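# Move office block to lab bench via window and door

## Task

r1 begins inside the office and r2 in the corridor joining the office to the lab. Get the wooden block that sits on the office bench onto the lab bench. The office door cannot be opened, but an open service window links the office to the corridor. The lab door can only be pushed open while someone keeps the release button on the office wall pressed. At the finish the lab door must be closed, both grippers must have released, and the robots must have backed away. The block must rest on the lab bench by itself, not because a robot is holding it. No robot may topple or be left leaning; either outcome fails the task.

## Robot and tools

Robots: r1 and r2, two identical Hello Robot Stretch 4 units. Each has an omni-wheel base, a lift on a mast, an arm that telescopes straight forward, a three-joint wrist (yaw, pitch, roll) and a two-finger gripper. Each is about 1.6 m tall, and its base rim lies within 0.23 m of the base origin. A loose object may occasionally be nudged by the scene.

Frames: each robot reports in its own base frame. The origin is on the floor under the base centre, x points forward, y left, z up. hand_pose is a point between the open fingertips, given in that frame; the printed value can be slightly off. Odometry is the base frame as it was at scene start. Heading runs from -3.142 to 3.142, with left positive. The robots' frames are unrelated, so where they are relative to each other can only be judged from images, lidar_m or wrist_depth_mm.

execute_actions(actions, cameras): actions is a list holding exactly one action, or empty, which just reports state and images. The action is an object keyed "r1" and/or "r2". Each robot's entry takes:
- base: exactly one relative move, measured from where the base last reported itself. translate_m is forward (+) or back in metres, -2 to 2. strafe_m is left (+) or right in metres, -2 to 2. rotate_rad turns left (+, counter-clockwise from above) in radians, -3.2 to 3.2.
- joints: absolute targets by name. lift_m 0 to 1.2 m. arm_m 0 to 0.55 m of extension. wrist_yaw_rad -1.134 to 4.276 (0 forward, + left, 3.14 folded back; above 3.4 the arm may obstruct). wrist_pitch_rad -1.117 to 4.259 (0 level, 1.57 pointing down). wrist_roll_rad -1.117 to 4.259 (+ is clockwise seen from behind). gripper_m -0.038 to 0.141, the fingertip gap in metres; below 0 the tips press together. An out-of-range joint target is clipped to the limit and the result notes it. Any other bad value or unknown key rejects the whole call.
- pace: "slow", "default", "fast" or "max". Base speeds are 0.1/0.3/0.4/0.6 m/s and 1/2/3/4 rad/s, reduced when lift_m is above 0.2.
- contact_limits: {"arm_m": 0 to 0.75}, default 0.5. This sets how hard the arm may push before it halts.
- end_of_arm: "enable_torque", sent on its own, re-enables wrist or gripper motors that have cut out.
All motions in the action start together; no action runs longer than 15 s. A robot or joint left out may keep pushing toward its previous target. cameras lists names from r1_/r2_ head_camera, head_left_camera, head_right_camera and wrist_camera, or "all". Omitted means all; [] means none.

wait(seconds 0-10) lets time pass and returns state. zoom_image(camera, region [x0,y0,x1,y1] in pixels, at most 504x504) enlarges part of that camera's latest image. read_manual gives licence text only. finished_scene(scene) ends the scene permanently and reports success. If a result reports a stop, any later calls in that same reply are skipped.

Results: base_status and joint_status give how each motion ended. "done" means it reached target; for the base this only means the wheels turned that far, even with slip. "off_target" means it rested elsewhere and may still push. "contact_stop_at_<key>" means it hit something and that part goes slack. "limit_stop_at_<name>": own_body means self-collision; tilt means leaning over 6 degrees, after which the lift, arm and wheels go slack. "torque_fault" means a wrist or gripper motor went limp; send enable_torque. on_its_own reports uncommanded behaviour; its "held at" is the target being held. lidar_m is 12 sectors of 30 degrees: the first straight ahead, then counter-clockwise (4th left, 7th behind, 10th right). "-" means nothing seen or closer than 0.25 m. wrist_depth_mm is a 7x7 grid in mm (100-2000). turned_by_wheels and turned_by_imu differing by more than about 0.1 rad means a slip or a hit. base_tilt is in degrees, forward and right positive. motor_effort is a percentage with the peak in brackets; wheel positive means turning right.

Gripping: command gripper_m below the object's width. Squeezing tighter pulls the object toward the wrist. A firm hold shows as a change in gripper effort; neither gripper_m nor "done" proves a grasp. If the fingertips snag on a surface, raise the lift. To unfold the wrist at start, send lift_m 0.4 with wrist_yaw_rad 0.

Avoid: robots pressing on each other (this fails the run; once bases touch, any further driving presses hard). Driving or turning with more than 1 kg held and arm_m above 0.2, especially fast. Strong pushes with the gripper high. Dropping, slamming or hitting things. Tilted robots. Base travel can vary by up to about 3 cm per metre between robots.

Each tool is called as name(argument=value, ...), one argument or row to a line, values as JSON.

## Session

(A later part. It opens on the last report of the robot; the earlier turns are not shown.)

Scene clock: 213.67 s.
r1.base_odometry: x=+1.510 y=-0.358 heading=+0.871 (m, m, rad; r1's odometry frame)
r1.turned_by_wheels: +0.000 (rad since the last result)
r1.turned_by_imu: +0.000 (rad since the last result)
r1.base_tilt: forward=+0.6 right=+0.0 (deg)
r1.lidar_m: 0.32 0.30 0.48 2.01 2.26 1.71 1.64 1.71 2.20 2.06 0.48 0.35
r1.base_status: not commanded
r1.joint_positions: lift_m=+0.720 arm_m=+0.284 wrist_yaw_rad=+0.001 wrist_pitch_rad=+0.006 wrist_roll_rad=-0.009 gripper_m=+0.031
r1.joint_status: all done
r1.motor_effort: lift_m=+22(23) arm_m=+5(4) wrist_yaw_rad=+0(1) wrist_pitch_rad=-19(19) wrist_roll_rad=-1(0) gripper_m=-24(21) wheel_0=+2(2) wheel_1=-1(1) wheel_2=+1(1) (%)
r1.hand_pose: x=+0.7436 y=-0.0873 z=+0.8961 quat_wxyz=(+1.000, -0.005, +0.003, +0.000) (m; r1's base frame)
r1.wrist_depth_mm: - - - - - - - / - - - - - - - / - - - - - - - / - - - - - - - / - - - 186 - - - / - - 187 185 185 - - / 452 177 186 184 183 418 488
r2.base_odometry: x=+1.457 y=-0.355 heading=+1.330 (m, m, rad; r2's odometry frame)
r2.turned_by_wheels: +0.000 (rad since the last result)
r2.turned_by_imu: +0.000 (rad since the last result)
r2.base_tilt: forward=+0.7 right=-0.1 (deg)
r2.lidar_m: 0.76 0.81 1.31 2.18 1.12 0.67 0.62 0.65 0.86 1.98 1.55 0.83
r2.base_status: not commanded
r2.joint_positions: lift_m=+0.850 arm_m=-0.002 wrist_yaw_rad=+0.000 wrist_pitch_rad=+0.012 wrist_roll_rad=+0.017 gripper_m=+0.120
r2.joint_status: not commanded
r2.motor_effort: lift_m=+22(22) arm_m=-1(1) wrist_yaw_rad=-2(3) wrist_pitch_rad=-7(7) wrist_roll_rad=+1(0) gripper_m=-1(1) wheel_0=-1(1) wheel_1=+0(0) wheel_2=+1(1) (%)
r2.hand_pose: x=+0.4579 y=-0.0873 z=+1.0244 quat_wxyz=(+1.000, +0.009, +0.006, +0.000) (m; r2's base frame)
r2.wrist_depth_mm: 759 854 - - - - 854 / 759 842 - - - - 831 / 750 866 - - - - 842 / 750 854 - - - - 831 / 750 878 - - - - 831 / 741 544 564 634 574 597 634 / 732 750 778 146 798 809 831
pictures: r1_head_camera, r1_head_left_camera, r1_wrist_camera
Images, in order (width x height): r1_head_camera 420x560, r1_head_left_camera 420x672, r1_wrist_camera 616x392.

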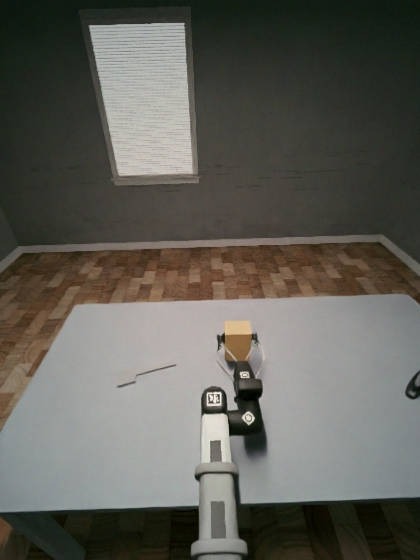

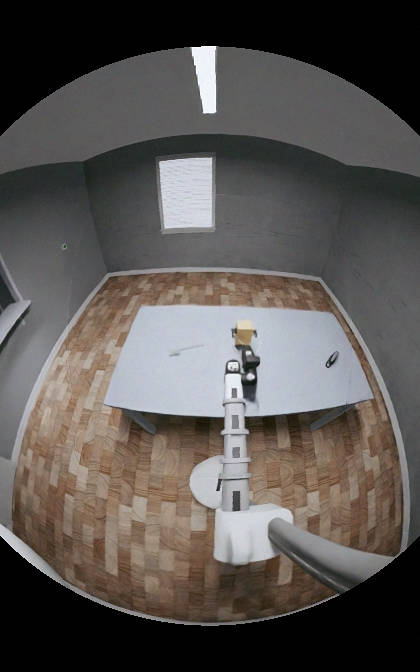

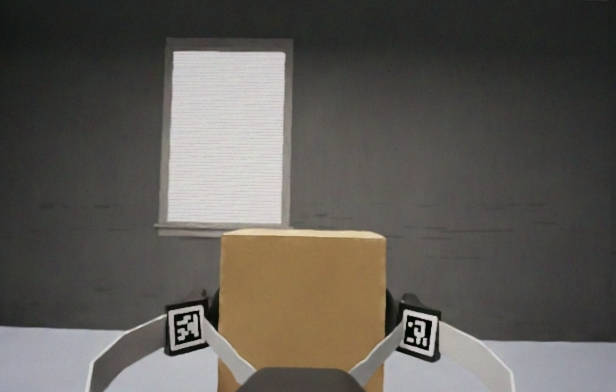

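execute_actions(
  actions=[
    {"r1": {"base": {"rotate_rad": 1.58}, "joints": {"arm_m": 0.0, "lift_m": 0.74}, "pace": "fast"}, "r2": {"base": {"strafe_m": -0.08}, "joints": {"gripper_m": 0.141, "lift_m": 0.9}}},
  ],
  cameras=["r1_head_camera"],
)

execute_actions(
  actions=[
    {"r1": {"base": {"translate_m": 1.4}, "joints": {"lift_m": 0.92}, "pace": "fast"}},
  ],
  cameras=["r1_head_camera", "r1_head_right_camera", "r2_head_camera"],
)

Scene clock: 239.73 s.
r1.base_odometry: x=+1.510 y=-0.358 heading=+2.451 (m, m, rad; r1's odometry frame)
r1.turned_by_wheels: +1.580 (rad since the last result)
r1.turned_by_imu: +1.564 (rad since the last result)
r1.base_tilt: forward=+0.6 right=+0.0 (deg)
r1.lidar_m: 2.01 2.26 1.71 1.63 1.72 2.13 2.06 0.47 0.35 0.31 0.34 0.48
r1.base_status: done
r1.joint_positions: lift_m=+0.740 arm_m=+0.001 wrist_yaw_rad=+0.000 wrist_pitch_rad=+0.006 wrist_roll_rad=-0.009 gripper_m=+0.031
r1.joint_status: all done
r1.motor_effort: lift_m=+22(24) arm_m=-5(8) wrist_yaw_rad=+1(6) wrist_pitch_rad=-18(20) wrist_roll_rad=+0(1) gripper_m=-24(21) wheel_0=+1(6) wheel_1=+0(7) wheel_2=+1(9) (%)
r1.hand_pose: x=+0.4603 y=-0.0874 z=+0.9161 quat_wxyz=(+1.000, -0.005, +0.003, +0.000) (m; r1's base frame)
r1.wrist_depth_mm: - - - - - - - / - - - - - - 1983 / - - - - - - 1983 / - - - - - - 1983 / - - - 187 1808 1921 1983 / - - 187 186 185 1983 1983 / 1983 177 186 184 184 1983 1921
r2.base_odometry: x=+1.535 y=-0.374 heading=+1.330 (m, m, rad; r2's odometry frame)
r2.turned_by_wheels: +0.000 (rad since the last result)
r2.turned_by_imu: +0.000 (rad since the last result)
r2.base_tilt: forward=+0.8 right=-0.2 (deg)
r2.lidar_m: 0.76 0.81 1.37 2.25 1.10 0.67 0.61 0.62 0.84 1.95 1.57 0.84
r2.base_status: done
r2.joint_positions: lift_m=+0.900 arm_m=-0.002 wrist_yaw_rad=+0.000 wrist_pitch_rad=+0.012 wrist_roll_rad=+0.017 gripper_m=+0.141
r2.joint_status: all done
r2.motor_effort: lift_m=+23(25) arm_m=-1(1) wrist_yaw_rad=-3(3) wrist_pitch_rad=-7(7) wrist_roll_rad=+1(1) gripper_m=+0(1) wheel_0=-1(6) wheel_1=+0(6) wheel_2=+1(0) (%)
r2.hand_pose: x=+0.4578 y=-0.0874 z=+1.0743 quat_wxyz=(+1.000, +0.009, +0.006, +0.000) (m; r2's base frame)
r2.wrist_depth_mm: 768 - - - - 917 866 / 759 - - - - 904 854 / 759 - - - - 904 854 / 768 - - - - 917 842 / 759 - - - - 904 842 / 741 212 820 820 831 220 831 / 544 549 554 150 580 591 831
pictures: r1_head_camera
Images, in order (width x height): r1_head_camera 420x560.

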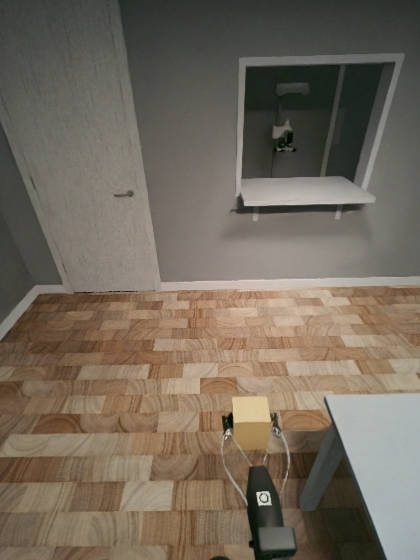

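Scene clock: 244.70 s.
r1.base_odometry: x=+0.430 y=+0.534 heading=+2.451 (m, m, rad; r1's odometry frame)
r1.turned_by_wheels: +0.000 (rad since the last result)
r1.turned_by_imu: -0.005 (rad since the last result)
r1.base_tilt: forward=+0.5 right=+0.1 (deg)
r1.lidar_m: 0.80 0.84 1.15 1.62 1.68 2.34 1.42 0.85 1.18 3.12 0.84 0.65
r1.base_status: done
r1.joint_positions: lift_m=+0.920 arm_m=+0.001 wrist_yaw_rad=+0.000 wrist_pitch_rad=+0.006 wrist_roll_rad=-0.009 gripper_m=+0.031
r1.joint_status: all done
r1.motor_effort: lift_m=+22(24) arm_m=-5(5) wrist_yaw_rad=+1(1) wrist_pitch_rad=-17(18) wrist_roll_rad=+1(2) gripper_m=-20(21) wheel_0=-1(6) wheel_1=+0(5) wheel_2=-1(10) (%)
r1.hand_pose: x=+0.4602 y=-0.0874 z=+1.0962 quat_wxyz=(+1.000, -0.005, +0.003, +0.000) (m; r1's base frame)
r1.wrist_depth_mm: 627 621 621 615 609 - - / 621 621 615 615 609 - - / 621 615 615 609 603 - - / 615 615 615 603 603 - - / 615 615 603 186 591 - - / 609 603 187 185 185 - - / 609 176 185 185 183 535 615
r2.base_odometry: x=+1.535 y=-0.374 heading=+1.330 (m, m, rad; r2's odometry frame)
r2.turned_by_wheels: +0.000 (rad since the last result)
r2.turned_by_imu: +0.000 (rad since the last result)
r2.base_tilt: forward=+0.7 right=-0.1 (deg)
r2.lidar_m: 0.77 0.80 1.35 2.24 1.09 0.67 0.60 0.64 0.85 2.00 1.56 0.83
r2.base_status: not commanded
r2.joint_positions: lift_m=+0.900 arm_m=-0.002 wrist_yaw_rad=+0.000 wrist_pitch_rad=+0.012 wrist_roll_rad=+0.017 gripper_m=+0.141
r2.joint_status: not commanded
r2.motor_effort: lift_m=+23(23) arm_m=-1(1) wrist_yaw_rad=-3(3) wrist_pitch_rad=-7(7) wrist_roll_rad=+1(1) gripper_m=+1(1) wheel_0=-1(1) wheel_1=+0(0) wheel_2=+0(0) (%)
r2.hand_pose: x=+0.4578 y=-0.0874 z=+1.0743 quat_wxyz=(+1.000, +0.009, +0.006, +0.000) (m; r2's base frame)
r2.wrist_depth_mm: 759 - - - - 891 854 / 759 - - - - 904 854 / 759 - - - - 891 842 / 750 - - - - 891 854 / 759 - - - - 891 842 / 750 212 809 820 820 220 842 / 544 539 559 149 580 585 809
pictures: r1_head_camera, r1_head_right_camera, r2_head_camera
Images, in order (width x height): r1_head_camera 420x560, r1_head_right_camera 420x672, r2_head_camera 420x560.

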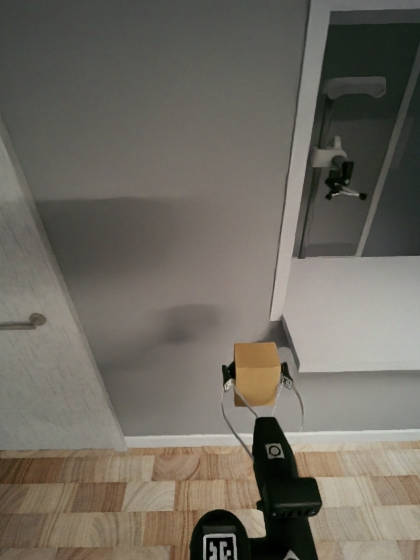

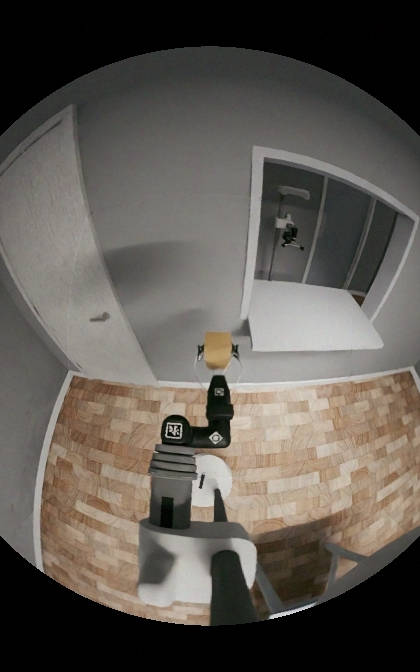

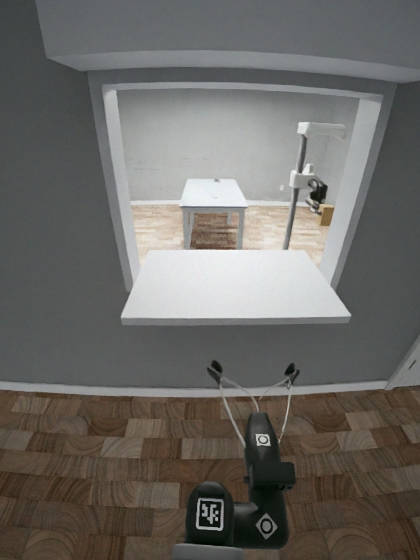

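execute_actions(
  actions=[
    {"r1": {"base": {"strafe_m": -0.59}, "joints": {"arm_m": 0.28}, "pace": "fast"}},
  ],
  cameras=["r1_head_camera", "r1_wrist_camera"],
)

Scene clock: 264.63 s.
r1.base_odometry: x=+0.806 y=+0.988 heading=+2.451 (m, m, rad; r1's odometry frame)
r1.turned_by_wheels: +0.000 (rad since the last result)
r1.turned_by_imu: -0.001 (rad since the last result)
r1.base_tilt: forward=+0.6 right=+0.0 (deg)
r1.lidar_m: 0.58 0.60 1.14 2.22 2.31 0.83 0.77 0.79 2.59 2.53 1.17 0.62
r1.base_status: done
r1.joint_positions: lift_m=+0.920 arm_m=+0.279 wrist_yaw_rad=+0.000 wrist_pitch_rad=+0.006 wrist_roll_rad=-0.009 gripper_m=+0.031
r1.joint_status: all done
r1.motor_effort: lift_m=+22(22) arm_m=+5(4) wrist_yaw_rad=+1(0) wrist_pitch_rad=-18(19) wrist_roll_rad=+1(0) gripper_m=-20(23) wheel_0=+1(8) wheel_1=+1(10) wheel_2=+0(0) (%)
r1.hand_pose: x=+0.7386 y=-0.0874 z=+1.0962 quat_wxyz=(+1.000, -0.005, +0.003, +0.000) (m; r1's base frame)
r1.wrist_depth_mm: - - - - - - - / - - - - - - - / - - - - - - - / - - - - - - - / - - - 187 - - - / - - 186 185 185 - - / 569 177 185 185 184 525 609
r2.base_odometry: x=+1.535 y=-0.374 heading=+1.330 (m, m, rad; r2's odometry frame)
r2.turned_by_wheels: +0.000 (rad since the last result)
r2.turned_by_imu: +0.000 (rad since the last result)
r2.base_tilt: forward=+0.7 right=-0.2 (deg)
r2.lidar_m: 0.78 0.79 1.33 2.25 1.08 0.66 0.62 0.65 0.87 2.01 1.59 0.84
r2.base_status: not commanded
r2.joint_positions: lift_m=+0.900 arm_m=-0.002 wrist_yaw_rad=+0.000 wrist_pitch_rad=+0.012 wrist_roll_rad=+0.017 gripper_m=+0.141
r2.joint_status: not commanded
r2.motor_effort: lift_m=+23(23) arm_m=-1(2) wrist_yaw_rad=-3(3) wrist_pitch_rad=-7(7) wrist_roll_rad=+0(1) gripper_m=+1(0) wheel_0=-1(1) wheel_1=+0(0) wheel_2=+0(1) (%)
r2.hand_pose: x=+0.4578 y=-0.0874 z=+1.0743 quat_wxyz=(+1.000, +0.009, +0.006, +0.000) (m; r2's base frame)
r2.wrist_depth_mm: 768 - - - - 917 866 / 768 - - - - 904 854 / 750 - - - - 904 842 / 759 - - - - 904 842 / 759 - - - - 904 842 / 750 212 798 820 831 221 842 / 539 549 559 149 580 591 820
pictures: r1_head_camera, r1_wrist_camera
Images, in order (width x height): r1_head_camera 420x560, r1_wrist_camera 616x392.

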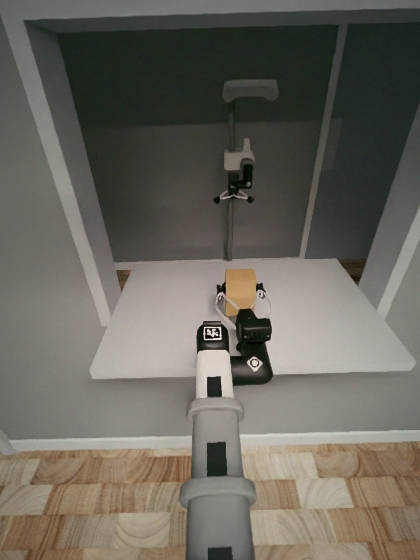

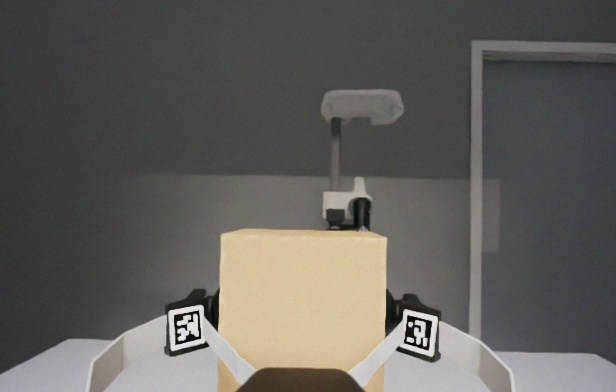

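execute_actions(
  actions=[
    {"r1": {"joints": {"arm_m": 0.5, "lift_m": 0.85}, "pace": "default"}},
  ],
  cameras=[],
)

execute_actions(
  actions=[
    {"r1": {"joints": {"lift_m": 0.815}, "pace": "slow"}},
  ],
  cameras=["r1_head_camera", "r2_head_camera", "r2_wrist_camera"],
)

Scene clock: 280.10 s.
r1.base_odometry: x=+0.806 y=+0.988 heading=+2.451 (m, m, rad; r1's odometry frame)
r1.turned_by_wheels: +0.000 (rad since the last result)
r1.turned_by_imu: +0.001 (rad since the last result)
r1.base_tilt: forward=+0.7 right=+0.0 (deg)
r1.lidar_m: 0.59 0.60 1.16 2.22 2.31 0.81 0.77 0.82 2.60 2.51 1.15 0.62
r1.base_status: not commanded
r1.joint_positions: lift_m=+0.850 arm_m=+0.499 wrist_yaw_rad=+0.000 wrist_pitch_rad=+0.006 wrist_roll_rad=-0.009 gripper_m=+0.031
r1.joint_status: all done
r1.motor_effort: lift_m=+17(20) arm_m=+5(4) wrist_yaw_rad=+1(2) wrist_pitch_rad=-18(19) wrist_roll_rad=+1(1) gripper_m=-23(22) wheel_0=+1(1) wheel_1=+1(1) wheel_2=+0(1) (%)
r1.hand_pose: x=+0.9585 y=-0.0874 z=+1.0266 quat_wxyz=(+1.000, -0.005, +0.003, +0.000) (m; r1's base frame)
r1.wrist_depth_mm: 1983 1983 1983 1921 1921 1983 1983 / 1983 1983 1983 1983 1863 1921 1983 / 1921 1921 1921 1983 1921 1921 1983 / 1983 1921 1921 1921 1863 1921 1921 / 1983 1921 1983 187 1921 1863 1983 / 1983 1921 187 186 185 1921 1983 / 399 177 185 184 183 370 430
r2.base_odometry: x=+1.535 y=-0.374 heading=+1.330 (m, m, rad; r2's odometry frame)
r2.turned_by_wheels: +0.000 (rad since the last result)
r2.turned_by_imu: +0.000 (rad since the last result)
r2.base_tilt: forward=+0.7 right=-0.2 (deg)
r2.lidar_m: 0.78 0.81 1.34 2.25 1.09 0.67 0.62 0.62 0.86 1.95 1.57 0.81
r2.base_status: not commanded
r2.joint_positions: lift_m=+0.900 arm_m=-0.002 wrist_yaw_rad=+0.000 wrist_pitch_rad=+0.012 wrist_roll_rad=+0.017 gripper_m=+0.141
r2.joint_status: not commanded
r2.motor_effort: lift_m=+23(23) arm_m=-1(1) wrist_yaw_rad=-3(2) wrist_pitch_rad=-7(7) wrist_roll_rad=+1(1) gripper_m=+0(1) wheel_0=-1(1) wheel_1=+0(0) wheel_2=+0(1) (%)
r2.hand_pose: x=+0.4578 y=-0.0874 z=+1.0743 quat_wxyz=(+1.000, +0.009, +0.006, +0.000) (m; r2's base frame)
r2.wrist_depth_mm: 768 - - - - 891 854 / 759 - - - - 904 866 / 759 - - - - 917 854 / 759 - - - - 904 854 / 750 - - 1042 - 904 842 / 741 211 798 809 831 220 842 / 539 549 564 149 580 591 831
pictures: none
No camera images: the call's "cameras" was empty. Leave "cameras" out to get every camera's image.

Scene clock: 281.23 s.
r1.base_odometry: x=+0.806 y=+0.988 heading=+2.451 (m, m, rad; r1's odometry frame)
r1.turned_by_wheels: +0.000 (rad since the last result)
r1.turned_by_imu: +0.000 (rad since the last result)
r1.base_tilt: forward=+0.6 right=+0.0 (deg)
r1.lidar_m: 0.59 0.60 1.16 2.22 2.30 0.81 0.76 0.82 2.56 2.52 1.16 0.62
r1.base_status: not commanded
r1.joint_positions: lift_m=+0.815 arm_m=+0.499 wrist_yaw_rad=+0.000 wrist_pitch_rad=+0.006 wrist_roll_rad=-0.009 gripper_m=+0.031
r1.joint_status: all done
r1.motor_effort: lift_m=+16(16) arm_m=+5(5) wrist_yaw_rad=+1(1) wrist_pitch_rad=-17(19) wrist_roll_rad=+1(0) gripper_m=-22(25) wheel_0=+1(1) wheel_1=+1(1) wheel_2=+0(0) (%)
r1.hand_pose: x=+0.9585 y=-0.0874 z=+0.9916 quat_wxyz=(+1.000, -0.005, +0.003, +0.000) (m; r1's base frame)
r1.wrist_depth_mm: 1983 1983 1983 1983 1921 1921 1983 / 1983 1983 1921 1983 1921 1921 1983 / 1983 1983 1921 1921 1921 1921 1983 / 1983 1921 1983 1921 1921 1921 - / 1921 1983 1983 187 1921 1863 1983 / 1983 1921 187 186 185 1921 1921 / 315 177 185 184 183 294 340
r2.base_odometry: x=+1.535 y=-0.374 heading=+1.330 (m, m, rad; r2's odometry frame)
r2.turned_by_wheels: +0.000 (rad since the last result)
r2.turned_by_imu: +0.000 (rad since the last result)
r2.base_tilt: forward=+0.7 right=-0.2 (deg)
r2.lidar_m: 0.77 0.80 1.31 2.24 1.09 0.68 0.61 0.64 0.84 1.97 1.55 0.84
r2.base_status: not commanded
r2.joint_positions: lift_m=+0.900 arm_m=-0.002 wrist_yaw_rad=+0.000 wrist_pitch_rad=+0.012 wrist_roll_rad=+0.017 gripper_m=+0.141
r2.joint_status: not commanded
r2.motor_effort: lift_m=+23(22) arm_m=-1(1) wrist_yaw_rad=-3(3) wrist_pitch_rad=-7(7) wrist_roll_rad=+1(1) gripper_m=+0(0) wheel_0=-1(2) wheel_1=+0(0) wheel_2=+1(1) (%)
r2.hand_pose: x=+0.4578 y=-0.0874 z=+1.0743 quat_wxyz=(+1.000, +0.009, +0.006, +0.000) (m; r2's base frame)
r2.wrist_depth_mm: 750 - - - - 904 866 / 768 - - - - 904 854 / 759 - - - - 904 842 / 750 - - - - 891 854 / 750 - - 1042 - 904 842 / 750 211 809 778 820 220 809 / 539 549 559 150 585 591 842
pictures: r1_head_camera, r2_head_camera, r2_wrist_camera
Images, in order (width x height): r1_head_camera 420x560, r2_head_camera 420x560, r2_wrist_camera 616x392.

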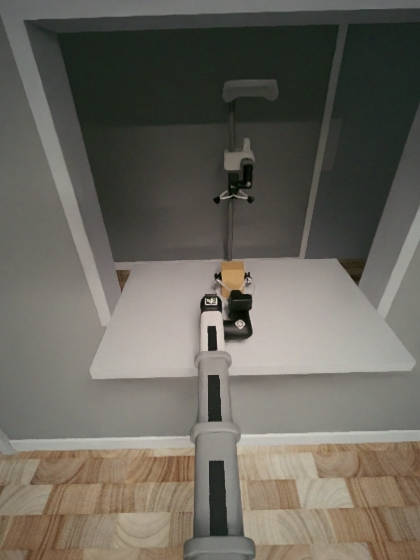

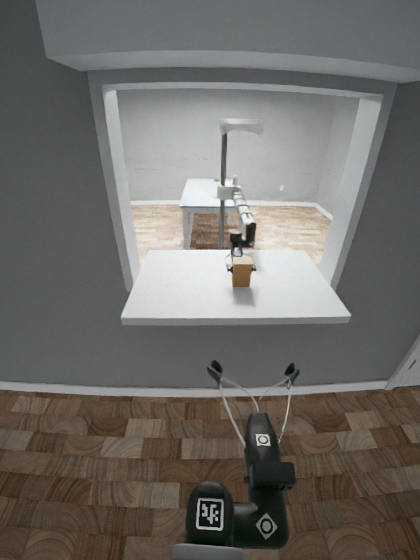

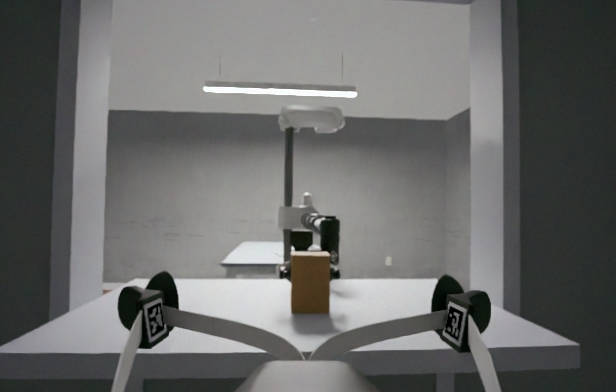

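execute_actions(
  actions=[
    {"r1": {"joints": {"lift_m": 0.808, "gripper_m": 0.141}, "pace": "default"}, "r2": {"base": {"translate_m": 0.16}, "joints": {"lift_m": 0.82}, "pace": "default"}},
  ],
  cameras=["r1_wrist_camera"],
)

execute_actions(
  actions=[
    {"r1": {"joints": {"arm_m": 0.0}, "pace": "fast"}},
  ],
  cameras=["r1_head_camera", "r1_head_right_camera", "r2_wrist_camera", "r2_head_camera"],
)

Scene clock: 300.67 s.
r1.base_odometry: x=+0.806 y=+0.988 heading=+2.451 (m, m, rad; r1's odometry frame)
r1.turned_by_wheels: +0.000 (rad since the last result)
r1.turned_by_imu: +0.001 (rad since the last result)
r1.base_tilt: forward=+0.5 right=+0.0 (deg)
r1.lidar_m: 0.59 0.60 1.19 2.20 2.32 0.82 0.77 0.80 2.61 2.52 1.15 0.61
r1.base_status: not commanded
r1.joint_positions: lift_m=+0.808 arm_m=+0.499 wrist_yaw_rad=+0.000 wrist_pitch_rad=+0.002 wrist_roll_rad=-0.009 gripper_m=+0.141
r1.joint_status: all done
r1.motor_effort: lift_m=+15(16) arm_m=+5(5) wrist_yaw_rad=+1(2) wrist_pitch_rad=-6(18) wrist_roll_rad=+2(0) gripper_m=-4(21) wheel_0=+1(1) wheel_1=+1(1) wheel_2=+0(0) (%)
r1.hand_pose: x=+0.9585 y=-0.0874 z=+0.9859 quat_wxyz=(+1.000, -0.005, +0.001, +0.000) (m; r1's base frame)
r1.wrist_depth_mm: 1983 1983 1983 1921 1078 1983 1983 / 1983 1983 1921 1983 1921 1921 1983 / 1983 1983 1921 1921 1921 1921 1983 / 1983 1983 1983 1921 1921 1863 1983 / - 1921 1863 200 1921 1863 1983 / 1983 213 201 199 1921 433 1921 / 309 293 278 156 304 307 330
r2.base_odometry: x=+1.573 y=-0.219 heading=+1.330 (m, m, rad; r2's odometry frame)
r2.turned_by_wheels: +0.000 (rad since the last result)
r2.turned_by_imu: -0.001 (rad since the last result)
r2.base_tilt: forward=+0.7 right=-0.2 (deg)
r2.lidar_m: 0.62 0.65 1.11 2.26 1.34 0.83 0.78 0.80 1.04 2.41 1.33 0.68
r2.base_status: done
r2.joint_positions: lift_m=+0.820 arm_m=-0.002 wrist_yaw_rad=+0.000 wrist_pitch_rad=+0.012 wrist_roll_rad=+0.017 gripper_m=+0.141
r2.joint_status: all done
r2.motor_effort: lift_m=+16(20) arm_m=-1(2) wrist_yaw_rad=-3(2) wrist_pitch_rad=-7(7) wrist_roll_rad=+1(1) gripper_m=+1(1) wheel_0=+0(9) wheel_1=-1(6) wheel_2=+1(8) (%)
r2.hand_pose: x=+0.4578 y=-0.0874 z=+0.9949 quat_wxyz=(+1.000, +0.009, +0.006, +0.000) (m; r2's base frame)
r2.wrist_depth_mm: 683 - - - - - 691 / 691 - - - - - 683 / 699 - - - - - 683 / 707 - - - - - 676 / 699 - - 603 - - 676 / 492 212 517 517 521 220 530 / 394 397 402 149 421 430 668
pictures: r1_wrist_camera
Images, in order (width x height): r1_wrist_camera 616x392.

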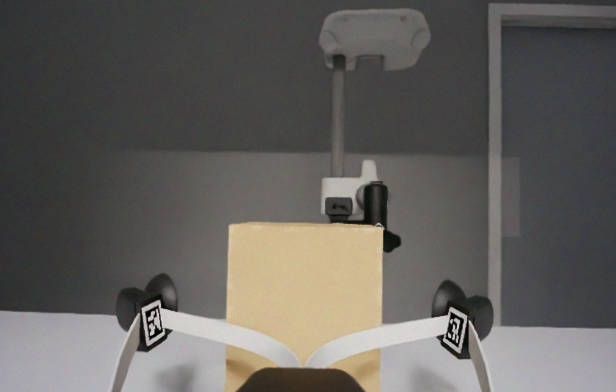

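Scene clock: 302.77 s.
r1.base_odometry: x=+0.806 y=+0.988 heading=+2.451 (m, m, rad; r1's odometry frame)
r1.turned_by_wheels: +0.000 (rad since the last result)
r1.turned_by_imu: +0.000 (rad since the last result)
r1.base_tilt: forward=+0.6 right=+0.0 (deg)
r1.lidar_m: 0.58 0.62 1.15 2.21 2.31 0.82 0.76 0.81 2.59 2.51 1.16 0.62
r1.base_status: not commanded
r1.joint_positions: lift_m=+0.808 arm_m=+0.001 wrist_yaw_rad=+0.000 wrist_pitch_rad=+0.003 wrist_roll_rad=-0.009 gripper_m=+0.141
r1.joint_status: all done
r1.motor_effort: lift_m=+15(15) arm_m=-5(3) wrist_yaw_rad=+2(1) wrist_pitch_rad=-9(7) wrist_roll_rad=+0(0) gripper_m=+1(2) wheel_0=+1(1) wheel_1=+1(1) wheel_2=+0(0) (%)
r1.hand_pose: x=+0.4602 y=-0.0875 z=+0.9858 quat_wxyz=(+1.000, -0.005, +0.001, +0.000) (m; r1's base frame)
r1.wrist_depth_mm: 627 - - - - - - / 621 - - - - - - / 621 - - - - - - / 615 - - - - - - / 615 - - 699 - - - / 488 213 512 521 530 436 549 / 370 370 368 156 364 362 359
r2.base_odometry: x=+1.573 y=-0.219 heading=+1.330 (m, m, rad; r2's odometry frame)
r2.turned_by_wheels: +0.000 (rad since the last result)
r2.turned_by_imu: +0.000 (rad since the last result)
r2.base_tilt: forward=+0.7 right=-0.2 (deg)
r2.lidar_m: 0.60 0.64 1.11 2.27 1.34 0.82 0.77 0.80 1.05 2.42 1.34 0.68
r2.base_status: not commanded
r2.joint_positions: lift_m=+0.820 arm_m=-0.002 wrist_yaw_rad=+0.000 wrist_pitch_rad=+0.012 wrist_roll_rad=+0.017 gripper_m=+0.141
r2.joint_status: not commanded
r2.motor_effort: lift_m=+15(16) arm_m=-1(1) wrist_yaw_rad=-2(2) wrist_pitch_rad=-7(7) wrist_roll_rad=+0(1) gripper_m=+0(1) wheel_0=+0(0) wheel_1=+0(0) wheel_2=+1(1) (%)
r2.hand_pose: x=+0.4578 y=-0.0874 z=+0.9949 quat_wxyz=(+1.000, +0.009, +0.006, +0.000) (m; r2's base frame)
r2.wrist_depth_mm: 683 - - - - - 691 / 699 - - - - - 691 / 699 - - - - - 683 / 699 - - - - - 683 / 715 - - 609 - - 676 / 496 212 512 521 521 220 535 / 394 399 404 149 421 430 668
pictures: r1_head_camera, r1_head_right_camera, r2_head_camera, r2_wrist_camera
Images, in order (width x height): r1_head_camera 420x560, r1_head_right_camera 420x672, r2_head_camera 420x560, r2_wrist_camera 616x392.

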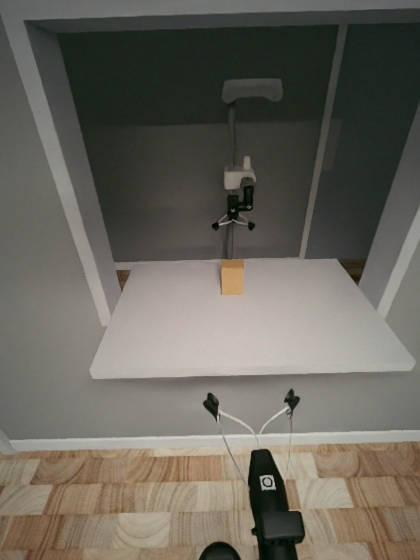

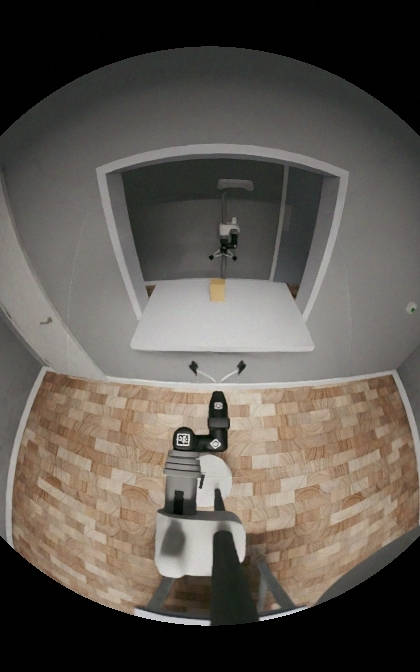

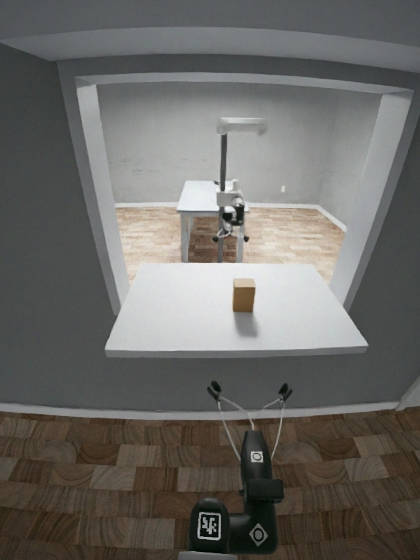

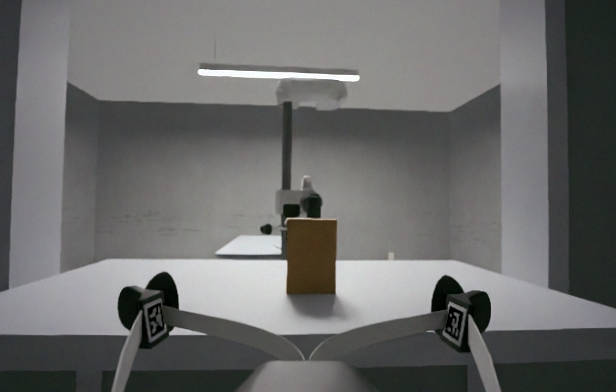

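execute_actions(
  actions=[
    {"r1": {"base": {"strafe_m": -1.65}, "joints": {"lift_m": 0.93, "gripper_m": 0.0}, "pace": "fast"}, "r2": {"joints": {"arm_m": 0.405, "lift_m": 0.823}, "pace": "default"}},
  ],
  cameras=["r1_head_camera", "r1_wrist_camera", "r2_wrist_camera"],
)

Scene clock: 326.27 s.
r1.base_odometry: x=+1.857 y=+2.261 heading=+2.451 (m, m, rad; r1's odometry frame)
r1.turned_by_wheels: +0.000 (rad since the last result)
r1.turned_by_imu: -0.004 (rad since the last result)
r1.base_tilt: forward=+0.6 right=+0.1 (deg)
r1.lidar_m: 0.76 0.84 1.17 3.14 1.37 1.61 3.53 1.23 0.88 0.84 0.89 0.82
r1.base_status: done
r1.joint_positions: lift_m=+0.930 arm_m=+0.001 wrist_yaw_rad=+0.000 wrist_pitch_rad=+0.002 wrist_roll_rad=-0.009 gripper_m=+0.000
r1.joint_status: all done
r1.motor_effort: lift_m=+21(22) arm_m=-5(5) wrist_yaw_rad=+1(2) wrist_pitch_rad=-7(8) wrist_roll_rad=+2(0) gripper_m=-4(3) wheel_0=-1(9) wheel_1=+1(10) wheel_2=+0(1) (%)
r1.hand_pose: x=+0.4602 y=-0.0875 z=+1.1073 quat_wxyz=(+1.000, -0.005, +0.001, +0.000) (m; r1's base frame)
r1.wrist_depth_mm: 615 609 609 609 603 603 597 / 615 603 603 603 597 591 597 / 609 603 597 597 597 597 591 / 603 597 603 591 591 591 585 / 597 603 559 591 591 585 580 / 597 597 591 206 580 580 585 / 591 591 183 187 178 580 580
r2.base_odometry: x=+1.573 y=-0.219 heading=+1.330 (m, m, rad; r2's odometry frame)
r2.turned_by_wheels: +0.000 (rad since the last result)
r2.turned_by_imu: +0.000 (rad since the last result)
r2.base_tilt: forward=+0.9 right=-0.2 (deg)
r2.lidar_m: 0.63 0.65 1.16 2.26 1.33 0.84 0.78 0.78 1.08 2.40 1.35 0.67
r2.base_status: not commanded
r2.joint_positions: lift_m=+0.823 arm_m=+0.404 wrist_yaw_rad=+0.000 wrist_pitch_rad=+0.012 wrist_roll_rad=+0.017 gripper_m=+0.141
r2.joint_status: all done
r2.motor_effort: lift_m=+23(19) arm_m=+6(6) wrist_yaw_rad=-2(3) wrist_pitch_rad=-7(7) wrist_roll_rad=+1(1) gripper_m=+0(0) wheel_0=+0(1) wheel_1=+0(0) wheel_2=+1(1) (%)
r2.hand_pose: x=+0.8634 y=-0.0874 z=+0.9973 quat_wxyz=(+1.000, +0.009, +0.006, +0.000) (m; r2's base frame)
r2.wrist_depth_mm: - - - - - - - / - - - - - - - / - - - - - - - / - - - - - - - / - - - 205 - - - / 492 213 504 203 205 221 530 / 322 304 330 149 291 312 336
pictures: r1_head_camera, r1_wrist_camera, r2_wrist_camera
Images, in order (width x height): r1_head_camera 420x560, r1_wrist_camera 616x392, r2_wrist_camera 616x392.

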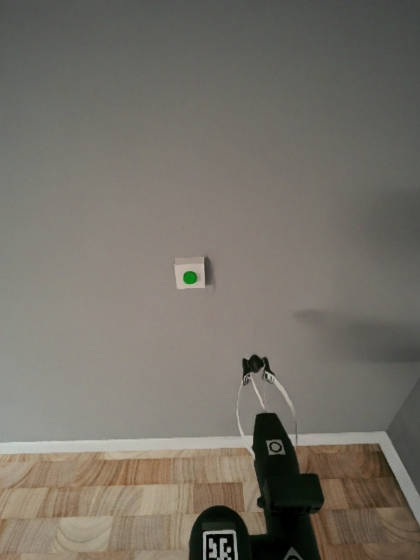

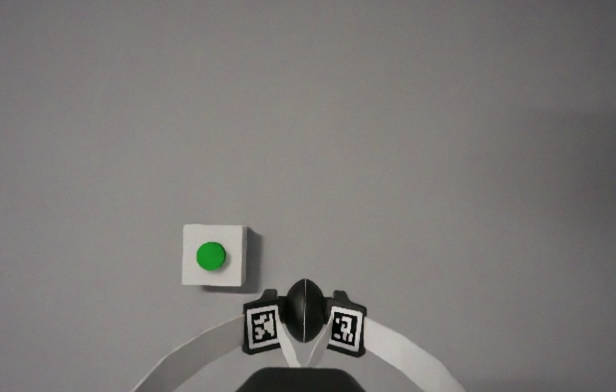

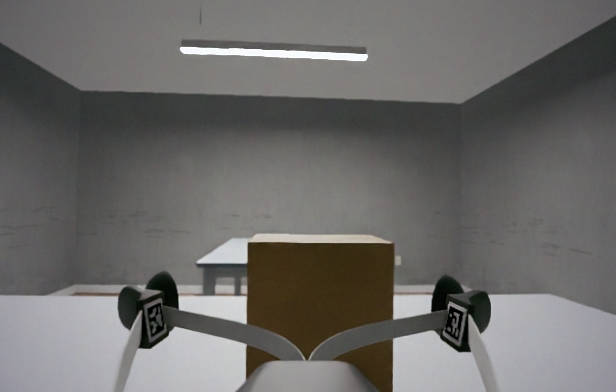

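execute_actions(
  actions=[
    {"r1": {"base": {"strafe_m": 0.137}, "joints": {"lift_m": 0.903, "arm_m": 0.2}, "pace": "default"}, "r2": {"joints": {"gripper_m": 0.03}, "pace": "default"}},
  ],
  cameras=["r1_wrist_camera", "r2_wrist_camera"],
)

Scene clock: 352.73 s.
r1.base_odometry: x=+1.769 y=+2.155 heading=+2.451 (m, m, rad; r1's odometry frame)
r1.turned_by_wheels: +0.000 (rad since the last result)
r1.turned_by_imu: +0.001 (rad since the last result)
r1.base_tilt: forward=+0.5 right=+0.0 (deg)
r1.lidar_m: 0.76 0.83 1.10 3.09 1.29 1.45 3.53 1.41 1.02 0.97 1.03 0.82
r1.base_status: done
r1.joint_positions: lift_m=+0.903 arm_m=+0.199 wrist_yaw_rad=+0.000 wrist_pitch_rad=+0.002 wrist_roll_rad=-0.009 gripper_m=+0.000
r1.joint_status: all done
r1.motor_effort: lift_m=+16(19) arm_m=+5(3) wrist_yaw_rad=+1(1) wrist_pitch_rad=-7(8) wrist_roll_rad=+0(1) gripper_m=-8(6) wheel_0=-1(9) wheel_1=-1(7) wheel_2=+0(1) (%)
r1.hand_pose: x=+0.6585 y=-0.0874 z=+1.0808 quat_wxyz=(+1.000, -0.005, +0.001, +0.000) (m; r1's base frame)
r1.wrist_depth_mm: 407 407 404 402 402 399 397 / 404 404 402 399 399 397 392 / 402 402 397 397 397 394 389 / 402 399 397 394 394 392 392 / 397 397 394 353 392 389 387 / 397 394 392 206 387 387 384 / 394 392 183 188 178 384 382
r2.base_odometry: x=+1.573 y=-0.219 heading=+1.330 (m, m, rad; r2's odometry frame)
r2.turned_by_wheels: +0.000 (rad since the last result)
r2.turned_by_imu: +0.000 (rad since the last result)
r2.base_tilt: forward=+0.7 right=-0.2 (deg)
r2.lidar_m: 0.62 0.65 1.14 2.24 1.32 0.83 0.77 0.78 1.07 2.41 1.31 0.68
r2.base_status: not commanded
r2.joint_positions: lift_m=+0.823 arm_m=+0.404 wrist_yaw_rad=+0.000 wrist_pitch_rad=+0.012 wrist_roll_rad=+0.017 gripper_m=+0.030
r2.joint_status: all done
r2.motor_effort: lift_m=+23(23) arm_m=+5(6) wrist_yaw_rad=-1(1) wrist_pitch_rad=-7(7) wrist_roll_rad=+1(1) gripper_m=-22(21) wheel_0=+0(1) wheel_1=+0(0) wheel_2=+1(1) (%)
r2.hand_pose: x=+0.8634 y=-0.0875 z=+0.9973 quat_wxyz=(+1.000, +0.009, +0.006, +0.000) (m; r2's base frame)
r2.wrist_depth_mm: - - - - - - - / - - - - - - - / - - - - - - - / - - - - - - - / - - - 191 - - - / 496 500 190 190 190 525 530 / 319 285 239 189 290 293 338
pictures: r1_wrist_camera, r2_wrist_camera
Images, in order (width x height): r1_wrist_camera 616x392, r2_wrist_camera 616x392.

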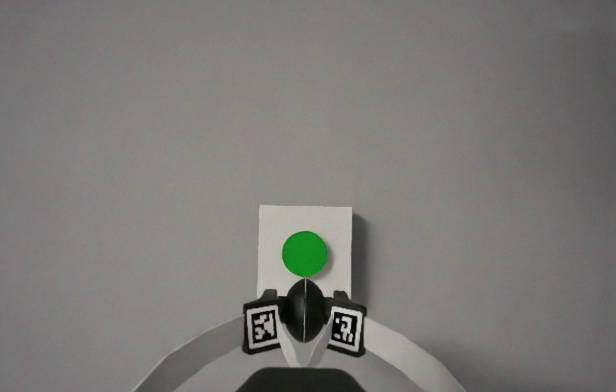

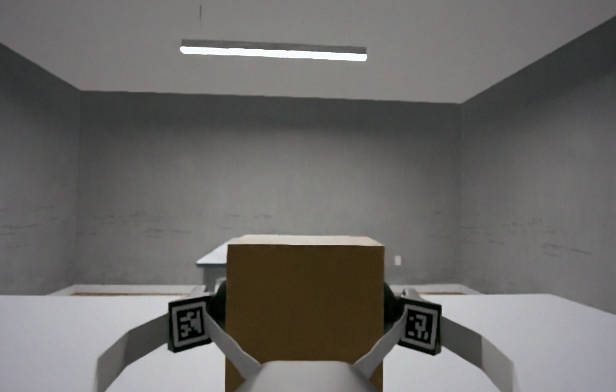

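execute_actions(
  actions=[
    {"r1": {"joints": {"arm_m": 0.3}, "pace": "default"}, "r2": {"joints": {"lift_m": 0.88}, "pace": "default"}},
  ],
  cameras=["r1_wrist_camera"],
)

execute_actions(
  actions=[
    {"r1": {"joints": {"arm_m": 0.34}, "pace": "slow", "contact_limits": {"arm_m": 0.3}}, "r2": {"joints": {"arm_m": 0.0}, "pace": "fast"}},
  ],
  cameras=["r1_wrist_camera", "r2_wrist_camera", "r1_head_camera"],
)

Scene clock: 387.53 s.
r1.base_odometry: x=+1.769 y=+2.155 heading=+2.451 (m, m, rad; r1's odometry frame)
r1.turned_by_wheels: +0.000 (rad since the last result)
r1.turned_by_imu: +0.000 (rad since the last result)
r1.base_tilt: forward=+0.5 right=+0.0 (deg)
r1.lidar_m: 0.79 0.82 1.11 3.12 1.27 1.45 3.55 1.39 1.04 0.97 1.02 0.83
r1.base_status: not commanded
r1.joint_positions: lift_m=+0.903 arm_m=+0.299 wrist_yaw_rad=+0.000 wrist_pitch_rad=+0.002 wrist_roll_rad=-0.009 gripper_m=+0.000
r1.joint_status: all done
r1.motor_effort: lift_m=+16(15) arm_m=+5(3) wrist_yaw_rad=+1(1) wrist_pitch_rad=-7(7) wrist_roll_rad=+2(1) gripper_m=-6(8) wheel_0=-1(1) wheel_1=-1(0) wheel_2=-1(1) (%)
r1.hand_pose: x=+0.7585 y=-0.0874 z=+1.0808 quat_wxyz=(+1.000, -0.005, +0.001, +0.000) (m; r1's base frame)
r1.wrist_depth_mm: 304 303 301 300 298 297 296 / 303 300 298 298 297 296 294 / 300 298 298 296 296 293 293 / 298 297 294 294 294 291 291 / 297 294 294 253 291 290 289 / 296 293 293 206 290 287 286 / 293 291 183 187 177 287 286
r2.base_odometry: x=+1.573 y=-0.219 heading=+1.330 (m, m, rad; r2's odometry frame)
r2.turned_by_wheels: +0.000 (rad since the last result)
r2.turned_by_imu: +0.000 (rad since the last result)
r2.base_tilt: forward=+0.8 right=-0.2 (deg)
r2.lidar_m: 0.62 0.64 1.11 2.26 1.33 0.85 0.77 0.80 1.07 2.41 1.35 0.67
r2.base_status: not commanded
r2.joint_positions: lift_m=+0.880 arm_m=+0.404 wrist_yaw_rad=+0.000 wrist_pitch_rad=+0.016 wrist_roll_rad=+0.017 gripper_m=+0.030
r2.joint_status: all done
r2.motor_effort: lift_m=+24(28) arm_m=+6(5) wrist_yaw_rad=-1(1) wrist_pitch_rad=-17(17) wrist_roll_rad=+1(1) gripper_m=-21(20) wheel_0=+1(0) wheel_1=+0(0) wheel_2=+1(1) (%)
r2.hand_pose: x=+0.8634 y=-0.0875 z=+1.0532 quat_wxyz=(+1.000, +0.009, +0.008, +0.000) (m; r2's base frame)
r2.wrist_depth_mm: - - - - - - - / - - - - - - - / - - - - - - - / - - - - - - - / - - - 191 - - - / - - 190 190 190 - - / 442 392 293 189 404 402 462
pictures: r1_wrist_camera
Images, in order (width x height): r1_wrist_camera 616x392.

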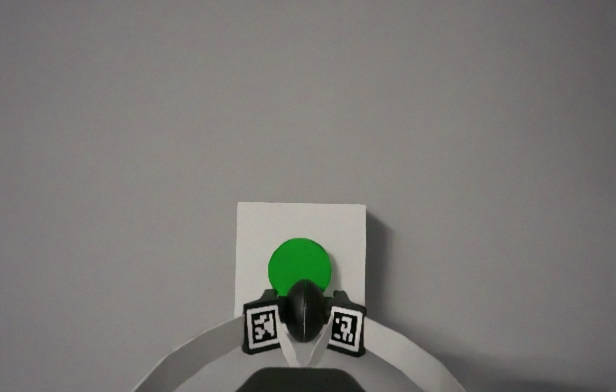

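Scene clock: 389.47 s.
r1.base_odometry: x=+1.770 y=+2.155 heading=+2.451 (m, m, rad; r1's odometry frame)
r1.turned_by_wheels: -0.001 (rad since the last result)
r1.turned_by_imu: +0.005 (rad since the last result)
r1.base_tilt: forward=+0.6 right=+0.1 (deg)
r1.lidar_m: 0.78 0.85 1.12 3.20 1.28 1.43 3.55 1.40 1.03 0.98 1.03 0.83
r1.base_status: not commanded
r1.joint_positions: lift_m=+0.903 arm_m=+0.310 wrist_yaw_rad=-0.007 wrist_pitch_rad=+0.002 wrist_roll_rad=-0.009 gripper_m=+0.000
r1.joint_status: arm_m contact_stop (moved +0.011 of +0.041)
r1.on_its_own: arm_m is slack since a contact_stop (your +0.340 is given up); wrist_yaw_rad is at rest, and its effort (+22) is outside its rest range (-13 to +13)
r1.motor_effort: lift_m=+16(15) arm_m=+0(16) wrist_yaw_rad=+22(33) wrist_pitch_rad=-6(12) wrist_roll_rad=+4(2) gripper_m=-6(3) wheel_0=-2(2) wheel_1=+1(5) wheel_2=-7(11) (%)
r1.contact_limits: arm_m 0.3
r1.hand_pose: x=+0.7690 y=-0.0895 z=+1.0809 quat_wxyz=(+1.000, -0.005, +0.001, -0.004) (m; r1's base frame)
r1.wrist_depth_mm: 294 294 291 291 290 289 289 / 291 291 290 289 289 287 286 / 290 287 287 287 286 286 285 / 289 287 287 285 283 283 283 / 287 285 285 243 283 282 281 / 285 283 283 206 281 279 279 / 283 282 233 189 182 279 277
r2.base_odometry: x=+1.573 y=-0.219 heading=+1.330 (m, m, rad; r2's odometry frame)
r2.turned_by_wheels: +0.000 (rad since the last result)
r2.turned_by_imu: +0.000 (rad since the last result)
r2.base_tilt: forward=+0.7 right=-0.2 (deg)
r2.lidar_m: 0.43 0.64 1.11 2.27 1.34 0.85 0.77 0.79 1.08 2.43 1.31 0.67
r2.base_status: not commanded
r2.joint_positions: lift_m=+0.880 arm_m=+0.001 wrist_yaw_rad=+0.000 wrist_pitch_rad=+0.016 wrist_roll_rad=+0.017 gripper_m=+0.030
r2.joint_status: all done
r2.motor_effort: lift_m=+24(24) arm_m=-5(6) wrist_yaw_rad=-2(3) wrist_pitch_rad=-18(17) wrist_roll_rad=+0(1) gripper_m=-21(21) wheel_0=+0(1) wheel_1=-1(0) wheel_2=+0(0) (%)
r2.hand_pose: x=+0.4603 y=-0.0875 z=+1.0532 quat_wxyz=(+1.000, +0.009, +0.008, +0.000) (m; r2's base frame)
r2.wrist_depth_mm: 683 - - - - - 683 / 691 - - - - - 691 / 691 - - - - - 676 / 699 - - - - - 676 / 699 - - 191 - - 676 / 640 699 190 190 190 723 661 / 449 397 296 189 413 424 469
pictures: r1_head_camera, r1_wrist_camera, r2_wrist_camera
Images, in order (width x height): r1_head_camera 420x560, r1_wrist_camera 616x392, r2_wrist_camera 616x392.

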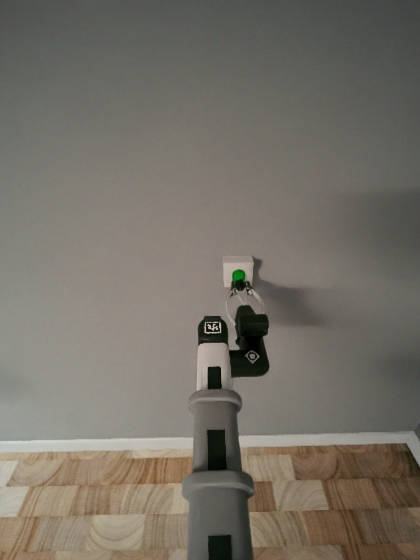

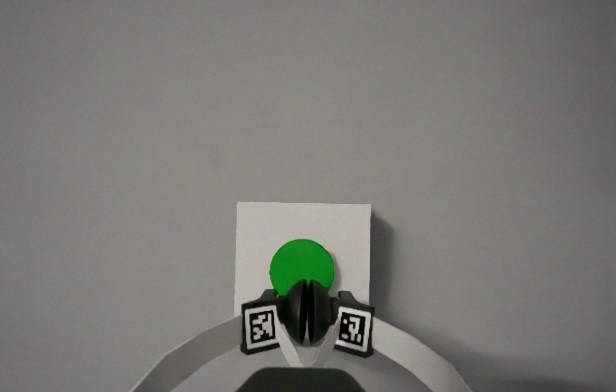

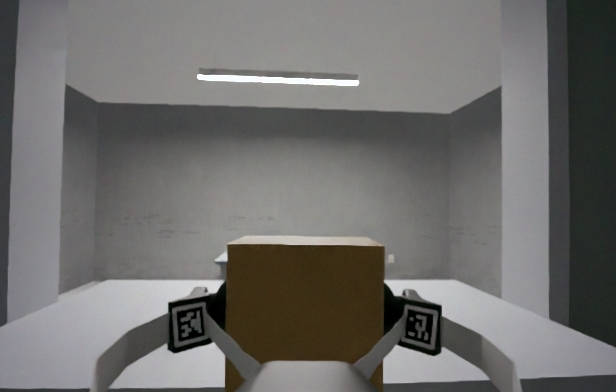

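execute_actions(
  actions=[
    {"r1": {"joints": {"arm_m": 0.32, "gripper_m": -0.02}, "pace": "slow", "contact_limits": {"arm_m": 0.5}}, "r2": {"base": {"strafe_m": 1.08}, "pace": "fast"}},
  ],
  cameras=["r1_wrist_camera", "r2_head_left_camera", "r2_head_right_camera"],
)

Scene clock: 406.93 s.
r1.base_odometry: x=+1.770 y=+2.155 heading=+2.451 (m, m, rad; r1's odometry frame)
r1.turned_by_wheels: +0.000 (rad since the last result)
r1.turned_by_imu: +0.001 (rad since the last result)
r1.base_tilt: forward=+0.5 right=+0.0 (deg)
r1.lidar_m: 0.79 0.84 1.08 3.21 1.28 1.45 3.51 1.41 0.99 0.98 1.01 0.80
r1.base_status: not commanded
r1.joint_positions: lift_m=+0.903 arm_m=+0.318 wrist_yaw_rad=-0.010 wrist_pitch_rad=+0.002 wrist_roll_rad=-0.009 gripper_m=-0.020
r1.joint_status: all done
r1.on_its_own: wrist_yaw_rad is at rest, and its effort (+29) is outside its rest range (-13 to +13)
r1.motor_effort: lift_m=+16(16) arm_m=+12(12) wrist_yaw_rad=+29(30) wrist_pitch_rad=-6(6) wrist_roll_rad=+1(0) gripper_m=-10(7) wheel_0=-1(2) wheel_1=+1(1) wheel_2=-9(9) (%)
r1.contact_limits: arm_m 0.5
r1.hand_pose: x=+0.7764 y=-0.0903 z=+1.0809 quat_wxyz=(+1.000, -0.005, +0.001, -0.005) (m; r1's base frame)
r1.wrist_depth_mm: 286 286 283 285 283 282 281 / 286 283 283 281 281 281 281 / 283 282 281 281 279 278 279 / 281 279 279 278 278 278 277 / 279 279 277 236 277 276 274 / 278 277 238 215 274 274 273 / 277 276 273 204 184 272 272
r2.base_odometry: x=+0.524 y=+0.039 heading=+1.330 (m, m, rad; r2's odometry frame)
r2.turned_by_wheels: +0.000 (rad since the last result)
r2.turned_by_imu: +0.002 (rad since the last result)
r2.base_tilt: forward=+0.8 right=-0.2 (deg)
r2.lidar_m: 0.41 0.77 1.03 1.17 1.22 0.99 0.92 0.94 1.17 2.72 0.93 0.80
r2.base_status: done
r2.joint_positions: lift_m=+0.880 arm_m=+0.001 wrist_yaw_rad=+0.000 wrist_pitch_rad=+0.016 wrist_roll_rad=+0.017 gripper_m=+0.030
r2.joint_status: not commanded
r2.motor_effort: lift_m=+24(24) arm_m=-5(5) wrist_yaw_rad=-3(1) wrist_pitch_rad=-17(17) wrist_roll_rad=+1(1) gripper_m=-21(21) wheel_0=+2(11) wheel_1=-2(12) wheel_2=+0(1) (%)
r2.hand_pose: x=+0.4603 y=-0.0874 z=+1.0532 quat_wxyz=(+1.000, +0.009, +0.008, +0.000) (m; r2's base frame)
r2.wrist_depth_mm: 539 549 559 564 574 585 597 / 535 544 554 564 580 585 597 / 535 544 554 564 569 580 591 / 535 539 554 559 569 580 585 / 530 539 549 191 559 580 591 / 530 530 190 190 190 580 585 / 525 530 364 189 190 564 580
pictures: r1_wrist_camera, r2_head_left_camera, r2_head_right_camera
Images, in order (width x height): r1_wrist_camera 616x392, r2_head_left_camera 420x672, r2_head_right_camera 420x672.

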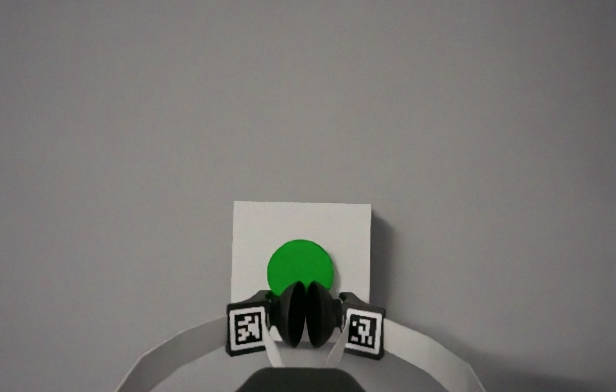

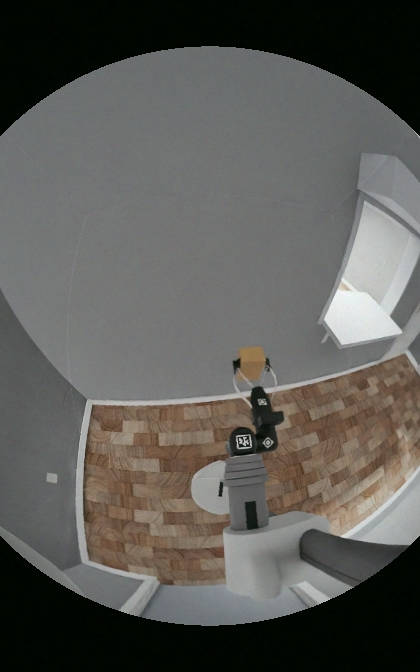

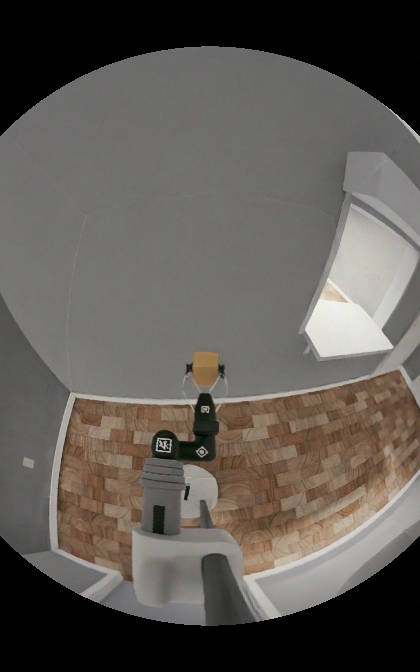

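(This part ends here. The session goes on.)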